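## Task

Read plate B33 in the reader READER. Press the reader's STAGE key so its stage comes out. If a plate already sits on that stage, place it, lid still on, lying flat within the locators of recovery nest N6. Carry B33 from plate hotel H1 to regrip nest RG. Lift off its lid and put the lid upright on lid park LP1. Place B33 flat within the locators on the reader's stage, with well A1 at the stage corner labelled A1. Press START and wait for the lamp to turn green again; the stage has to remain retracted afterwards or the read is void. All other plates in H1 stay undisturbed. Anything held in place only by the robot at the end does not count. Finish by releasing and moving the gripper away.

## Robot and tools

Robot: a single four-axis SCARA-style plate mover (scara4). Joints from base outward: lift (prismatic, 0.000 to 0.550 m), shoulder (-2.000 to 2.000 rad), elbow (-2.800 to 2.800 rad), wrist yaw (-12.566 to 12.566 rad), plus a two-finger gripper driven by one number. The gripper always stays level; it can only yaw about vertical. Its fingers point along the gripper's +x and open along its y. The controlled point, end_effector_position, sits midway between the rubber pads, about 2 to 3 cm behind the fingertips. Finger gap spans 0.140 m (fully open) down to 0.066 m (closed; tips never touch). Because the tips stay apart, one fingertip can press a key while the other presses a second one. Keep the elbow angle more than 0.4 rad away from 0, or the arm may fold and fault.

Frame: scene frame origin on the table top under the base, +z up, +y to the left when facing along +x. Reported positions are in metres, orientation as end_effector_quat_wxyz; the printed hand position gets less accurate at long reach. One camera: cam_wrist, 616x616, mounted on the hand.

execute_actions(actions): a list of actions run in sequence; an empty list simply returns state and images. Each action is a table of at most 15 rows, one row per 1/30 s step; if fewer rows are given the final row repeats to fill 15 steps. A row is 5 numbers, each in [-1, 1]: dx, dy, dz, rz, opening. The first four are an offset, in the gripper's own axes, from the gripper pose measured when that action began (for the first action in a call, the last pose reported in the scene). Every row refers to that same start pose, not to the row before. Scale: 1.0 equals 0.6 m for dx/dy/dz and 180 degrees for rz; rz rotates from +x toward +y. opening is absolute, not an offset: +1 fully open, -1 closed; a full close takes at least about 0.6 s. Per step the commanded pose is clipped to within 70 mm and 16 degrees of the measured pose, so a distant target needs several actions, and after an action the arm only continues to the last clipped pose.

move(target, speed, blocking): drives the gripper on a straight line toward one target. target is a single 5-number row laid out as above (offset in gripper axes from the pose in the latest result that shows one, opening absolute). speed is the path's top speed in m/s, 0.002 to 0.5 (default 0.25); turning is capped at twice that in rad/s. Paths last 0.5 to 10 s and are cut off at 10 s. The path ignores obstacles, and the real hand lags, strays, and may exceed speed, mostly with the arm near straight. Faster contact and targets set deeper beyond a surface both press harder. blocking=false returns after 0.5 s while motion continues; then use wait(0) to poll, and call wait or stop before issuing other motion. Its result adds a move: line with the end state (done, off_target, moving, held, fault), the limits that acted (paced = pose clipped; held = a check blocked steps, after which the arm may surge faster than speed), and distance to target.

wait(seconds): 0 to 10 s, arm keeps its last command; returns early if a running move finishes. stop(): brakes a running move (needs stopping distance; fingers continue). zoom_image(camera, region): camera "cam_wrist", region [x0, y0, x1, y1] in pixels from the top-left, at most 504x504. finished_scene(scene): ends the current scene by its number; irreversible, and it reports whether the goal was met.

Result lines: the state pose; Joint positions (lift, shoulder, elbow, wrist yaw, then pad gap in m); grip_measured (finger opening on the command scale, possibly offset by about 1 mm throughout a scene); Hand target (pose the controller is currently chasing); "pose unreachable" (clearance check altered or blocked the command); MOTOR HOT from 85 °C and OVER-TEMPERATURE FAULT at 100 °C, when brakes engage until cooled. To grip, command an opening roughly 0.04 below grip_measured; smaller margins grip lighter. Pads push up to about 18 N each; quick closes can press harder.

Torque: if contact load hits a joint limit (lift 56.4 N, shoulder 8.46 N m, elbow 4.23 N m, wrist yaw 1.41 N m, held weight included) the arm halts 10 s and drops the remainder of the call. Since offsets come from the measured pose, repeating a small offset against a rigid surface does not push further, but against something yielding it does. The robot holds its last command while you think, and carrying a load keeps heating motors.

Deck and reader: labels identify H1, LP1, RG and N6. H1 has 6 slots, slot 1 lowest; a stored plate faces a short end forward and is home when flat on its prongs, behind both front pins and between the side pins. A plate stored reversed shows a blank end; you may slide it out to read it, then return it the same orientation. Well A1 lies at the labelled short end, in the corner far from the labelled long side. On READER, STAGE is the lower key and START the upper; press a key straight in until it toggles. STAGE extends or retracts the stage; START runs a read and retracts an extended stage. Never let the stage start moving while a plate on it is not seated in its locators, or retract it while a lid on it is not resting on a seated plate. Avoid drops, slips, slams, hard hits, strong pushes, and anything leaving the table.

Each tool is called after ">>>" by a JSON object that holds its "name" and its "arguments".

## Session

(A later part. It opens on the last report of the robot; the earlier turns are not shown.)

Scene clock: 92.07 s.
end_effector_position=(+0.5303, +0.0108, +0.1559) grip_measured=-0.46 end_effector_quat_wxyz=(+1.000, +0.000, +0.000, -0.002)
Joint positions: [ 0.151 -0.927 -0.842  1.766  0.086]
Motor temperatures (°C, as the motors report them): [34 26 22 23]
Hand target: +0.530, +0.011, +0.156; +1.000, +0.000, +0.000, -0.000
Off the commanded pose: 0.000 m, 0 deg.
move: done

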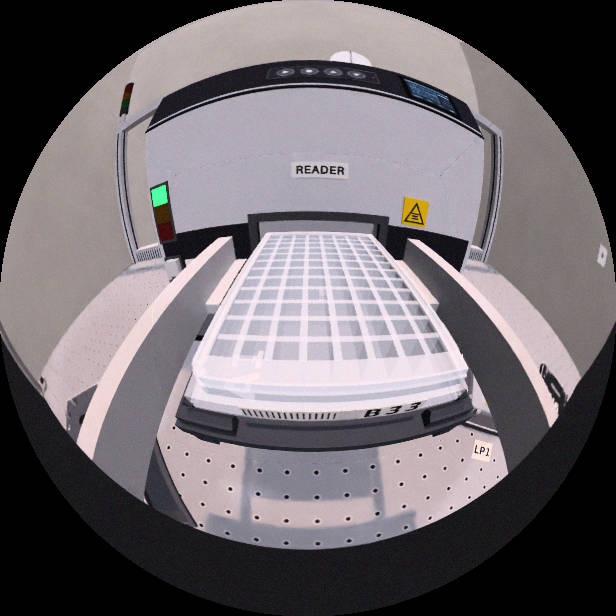

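Entering, guided by chamfers. A little more, then release.

>>> {"name": "move", "arguments": {"target": [0,0,-0.003,0,-0.51], "speed": 0.006}}

>>> {"name": "move", "arguments": {"target": [0,0,0,0,-0.1]}}

>>> {"name": "move", "arguments": {"target": [-0.03,0,0.09,0,0.3], "speed": 0.12}}

>>> {"name": "zoom_image", "arguments": {"camera": "cam_wrist", "region": [210,240,440,470]}}

Scene clock: 93.07 s.
end_effector_position=(+0.5304, +0.0108, +0.1541) grip_measured=-0.46 end_effector_quat_wxyz=(+1.000, +0.000, +0.000, -0.002)
Joint positions: [ 0.149 -0.927 -0.842  1.765  0.086]
Motor temperatures (°C, as the motors report them): [34 26 22 23]
Hand target: +0.530, +0.011, +0.154; +1.000, +0.000, +0.000, -0.002
Off the commanded pose: 0.000 m, 0 deg.
move: done

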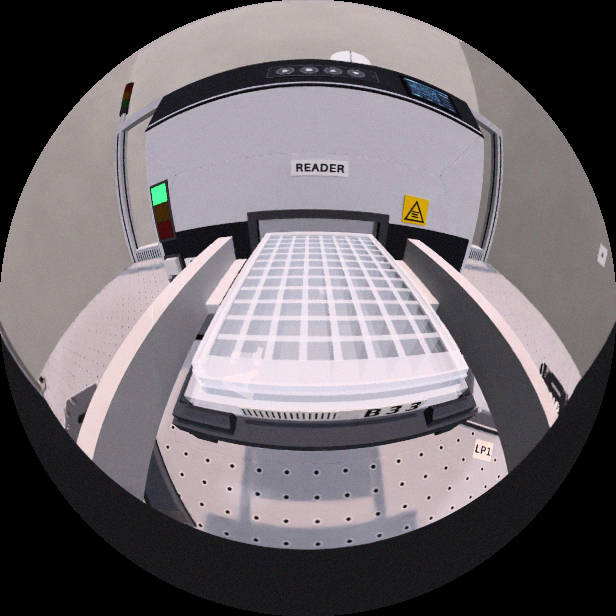

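Scene clock: 93.57 s.
end_effector_position=(+0.5304, +0.0108, +0.1541) grip_measured=-0.10 end_effector_quat_wxyz=(+1.000, +0.000, +0.000, -0.002)
Joint positions: [ 0.149 -0.927 -0.842  1.765  0.099]
Motor temperatures (°C, as the motors report them): [34 26 22 23]
Hand target: +0.530, +0.011, +0.154; +1.000, +0.000, +0.000, -0.002
Off the commanded pose: 0.000 m, 0 deg.
move: done

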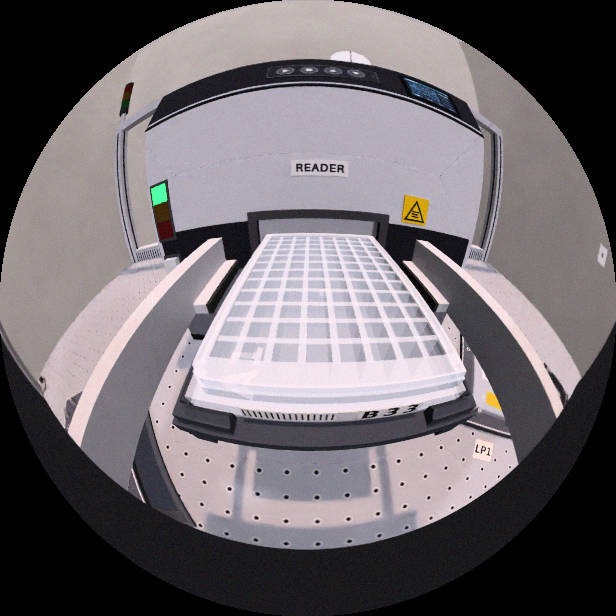

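Scene clock: 94.37 s.
end_effector_position=(+0.5123, +0.0109, +0.2081) grip_measured=+0.30 end_effector_quat_wxyz=(+1.000, +0.000, +0.000, -0.002)
Joint positions: [ 0.203 -0.942 -0.765  1.704  0.114]
Motor temperatures (°C, as the motors report them): [34 26 22 23]
Hand target: +0.512, +0.011, +0.208; +1.000, +0.000, +0.000, -0.002
Off the commanded pose: 0.000 m, 0 deg.
move: done

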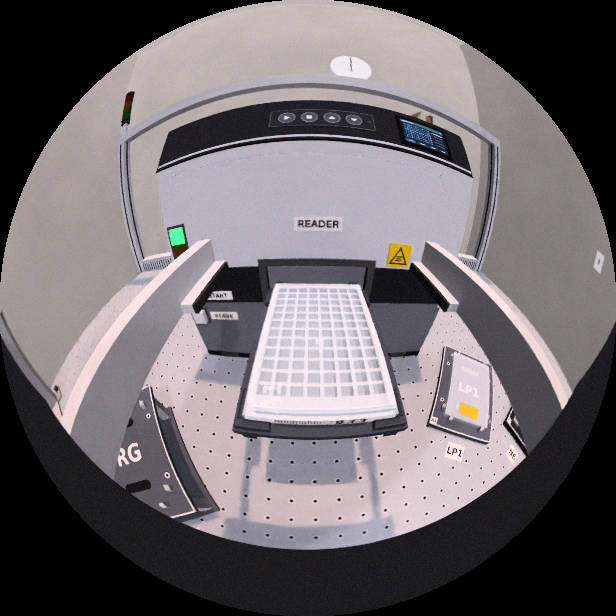

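Region (210, 240, 440, 470) of cam_wrist's 616x616 image, scaled by 2.191, with more detail than that image has.

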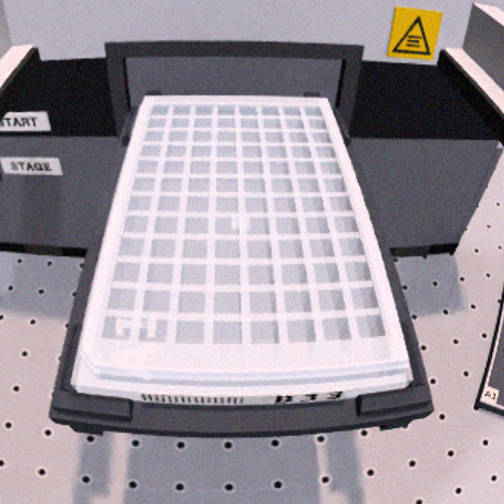

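>>> {"name": "move", "arguments": {"target": [0.03,0.332,-0.03,0,-1], "speed": 0.35}}

>>> {"name": "move", "arguments": {"target": [0.07,0,-0.113,0,-1]}}

>>> {"name": "zoom_image", "arguments": {"camera": "cam_wrist", "region": [440,130,616,330]}}

Scene clock: 95.83 s.
end_effector_position=(+0.5307, +0.2102, +0.1901) grip_measured=-0.98 end_effector_quat_wxyz=(+1.000, +0.000, +0.000, -0.002)
Joint positions: [ 0.185 -0.074 -1.229  1.299  0.067]
Motor temperatures (°C, as the motors report them): [34 26 22 23]
Hand target: +0.531, +0.210, +0.190; +1.000, +0.000, +0.000, -0.002
Off the commanded pose: 0.000 m, 0 deg.
move: done

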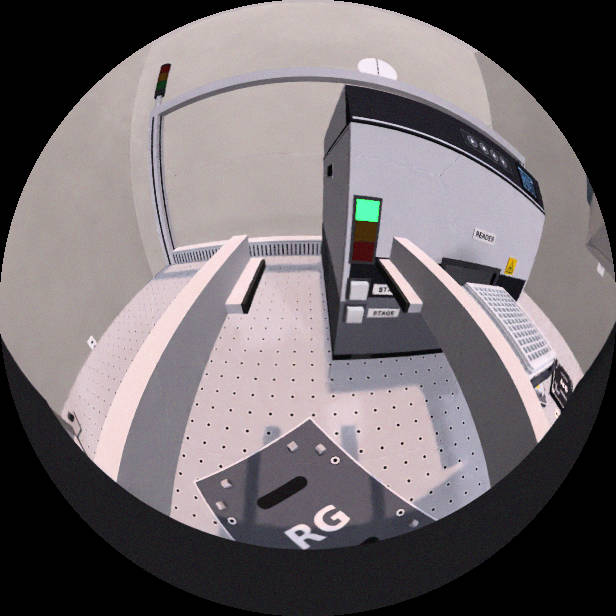

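Scene clock: 96.60 s.
end_effector_position=(+0.5728, +0.2099, +0.1223) grip_measured=-0.98 end_effector_quat_wxyz=(+1.000, +0.000, +0.000, -0.002)
Joint positions: [ 0.117 -0.102 -1.382  1.48   0.067]
Motor temperatures (°C, as the motors report them): [34 26 22 23]
Hand target: +0.573, +0.210, +0.122; +1.000, +0.000, +0.000, -0.002
Off the commanded pose: 0.000 m, 0 deg.
move: done

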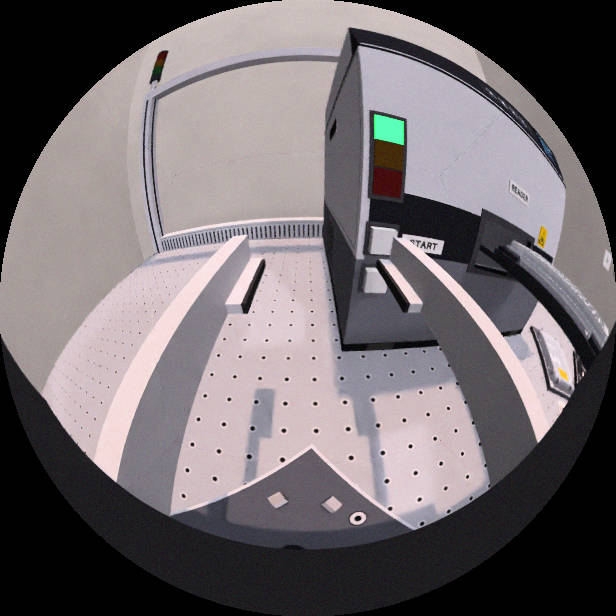

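Region (440, 130, 616, 330) of cam_wrist's 616x616 image, scaled by 2.520, with more detail than that image has; it fills the left 444 columns of this view, and the rest is white.

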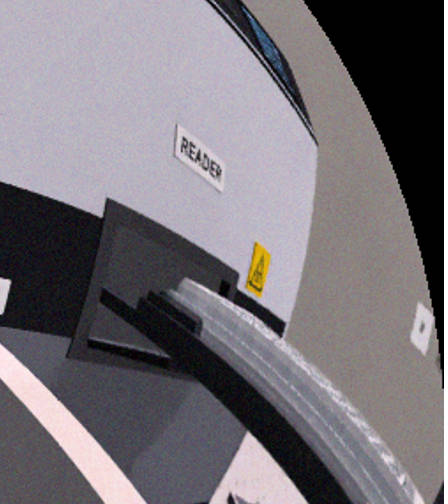

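>>> {"name": "move", "arguments": {"target": [0.034,0,0,0,-1], "speed": 0.015}}

Scene clock: 98.33 s.
end_effector_position=(+0.5927, +0.2099, +0.1223) grip_measured=-0.98 end_effector_quat_wxyz=(+1.000, +0.000, +0.000, -0.002)
Joint positions: [ 0.117 -0.105 -1.462  1.563  0.067]
Motor temperatures (°C, as the motors report them): [34 26 22 23]
Hand target: +0.593, +0.210, +0.122; +1.000, +0.000, +0.000, -0.002
Off the commanded pose: 0.000 m, 0 deg.
move: done

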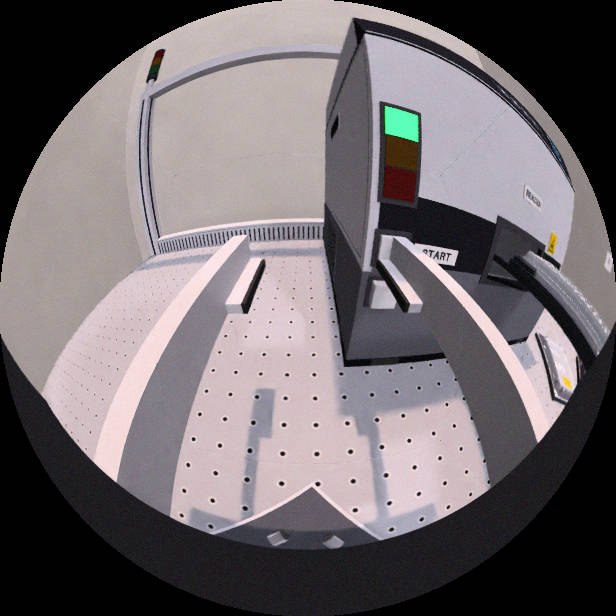

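>>> {"name": "move", "arguments": {"target": [0.003,0,0,0,-1], "speed": 0.004}}

Scene clock: 99.40 s.
end_effector_position=(+0.5939, +0.2099, +0.1223) grip_measured=-0.98 end_effector_quat_wxyz=(+1.000, +0.000, +0.000, -0.003)
Joint positions: [ 0.117 -0.105 -1.468  1.567  0.067]
Motor temperatures (°C, as the motors report them): [34 26 22 23]
Hand target: +0.595, +0.210, +0.122; +1.000, +0.000, +0.000, -0.002
Off the commanded pose: 0.001 m, 0 deg.
move: done

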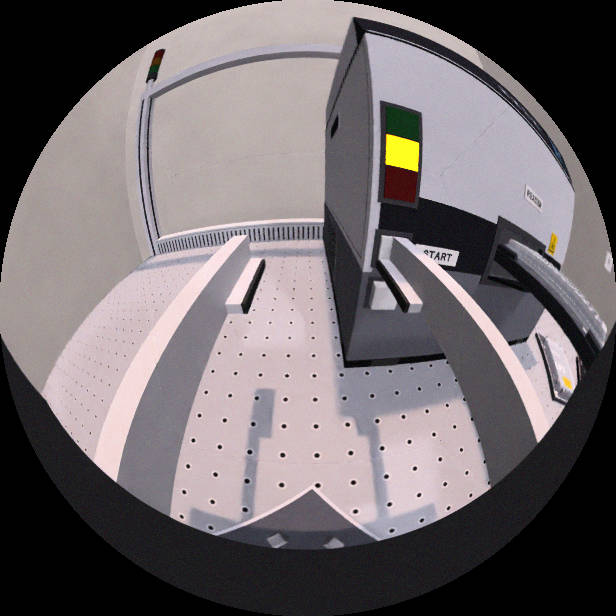

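>>> {"name": "move", "arguments": {"target": [-0.15,0,0.05,0,-1]}}

>>> {"name": "wait", "arguments": {"seconds": 10}}

Scene clock: 100.60 s.
end_effector_position=(+0.5038, +0.2105, +0.1523) grip_measured=-0.98 end_effector_quat_wxyz=(+1.000, +0.000, +0.000, -0.002)
Joint positions: [ 0.147 -0.039 -1.143  1.177  0.067]
Motor temperatures (°C, as the motors report them): [34 26 22 23]
Hand target: +0.504, +0.210, +0.152; +1.000, +0.000, +0.000, -0.003
Off the commanded pose: 0.000 m, 0 deg.
move: done

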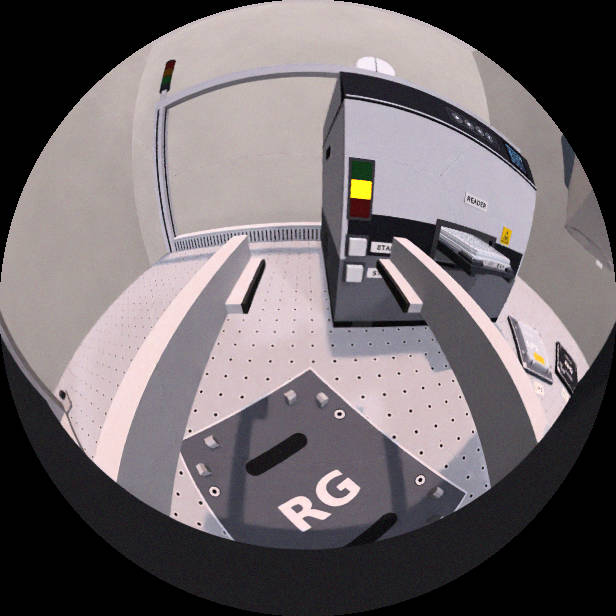

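Scene clock: 110.60 s.
end_effector_position=(+0.5038, +0.2105, +0.1523) grip_measured=-0.98 end_effector_quat_wxyz=(+1.000, +0.000, +0.000, -0.002)
Joint positions: [ 0.147 -0.039 -1.143  1.177  0.067]
Motor temperatures (°C, as the motors report them): [34 26 22 23]
Hand target: +0.504, +0.210, +0.152; +1.000, +0.000, +0.000, -0.003
Off the commanded pose: 0.000 m, 0 deg.
wait: 10.00 s; at rest by 0.17 s

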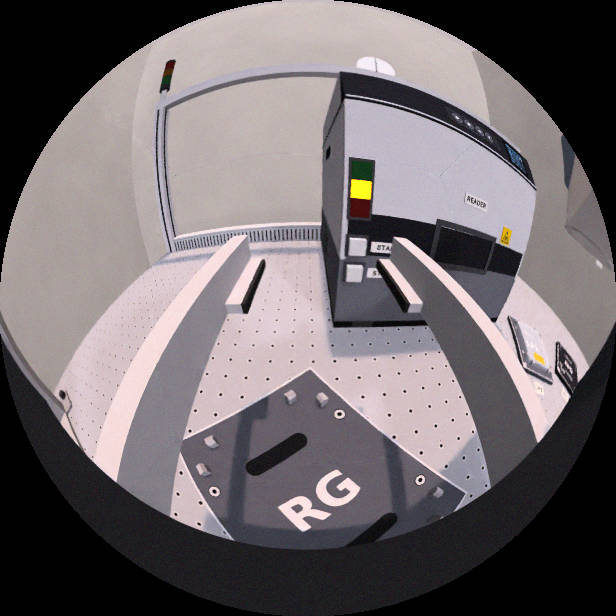

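>>> {"name": "wait", "arguments": {"seconds": 10}}

Scene clock: 120.73 s.
end_effector_position=(+0.5038, +0.2105, +0.1523) grip_measured=-0.98 end_effector_quat_wxyz=(+1.000, +0.000, +0.000, -0.002)
Joint positions: [ 0.147 -0.039 -1.143  1.177  0.067]
Motor temperatures (°C, as the motors report them): [34 26 22 23]
Hand target: +0.504, +0.210, +0.152; +1.000, +0.000, +0.000, -0.003
Off the commanded pose: 0.000 m, 0 deg.
wait: 10.00 s; at rest by 0.03 s

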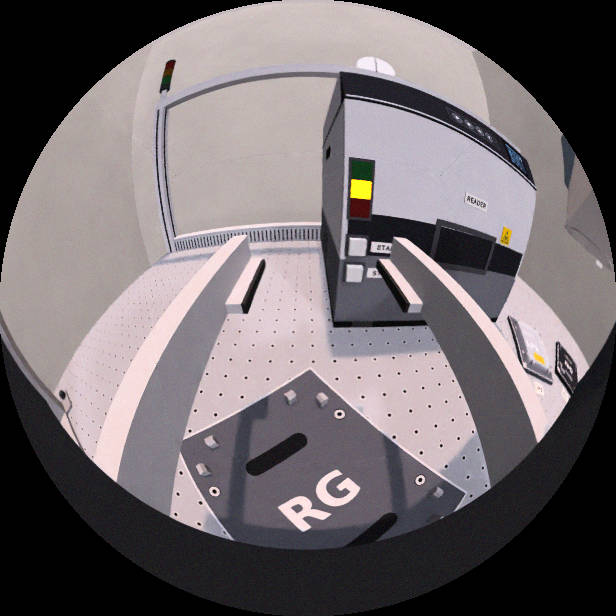

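>>> {"name": "wait", "arguments": {"seconds": 10}}

Scene clock: 131.00 s.
end_effector_position=(+0.5038, +0.2105, +0.1523) grip_measured=-0.98 end_effector_quat_wxyz=(+1.000, +0.000, +0.000, -0.002)
Joint positions: [ 0.147 -0.039 -1.143  1.177  0.067]
Motor temperatures (°C, as the motors report them): [34 26 22 23]
Hand target: +0.504, +0.210, +0.152; +1.000, +0.000, +0.000, -0.003
Off the commanded pose: 0.000 m, 0 deg.
wait: 10.00 s; at rest from the start

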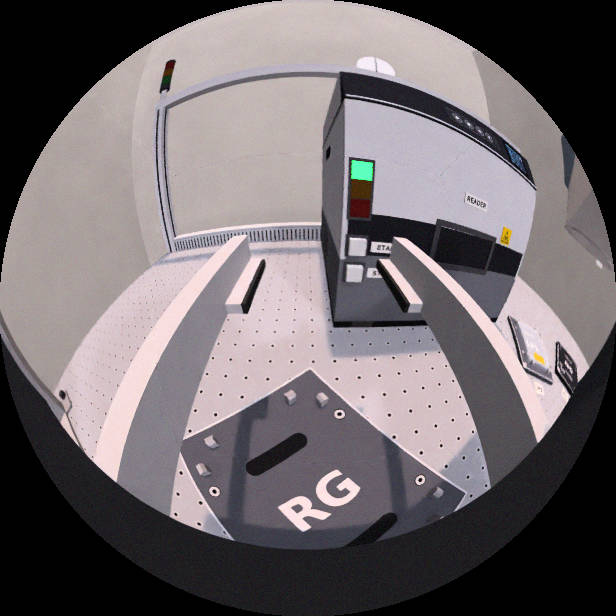

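>>> {"name": "finished_scene", "arguments": {"scene": 1}}

The scene is finished: the task was done.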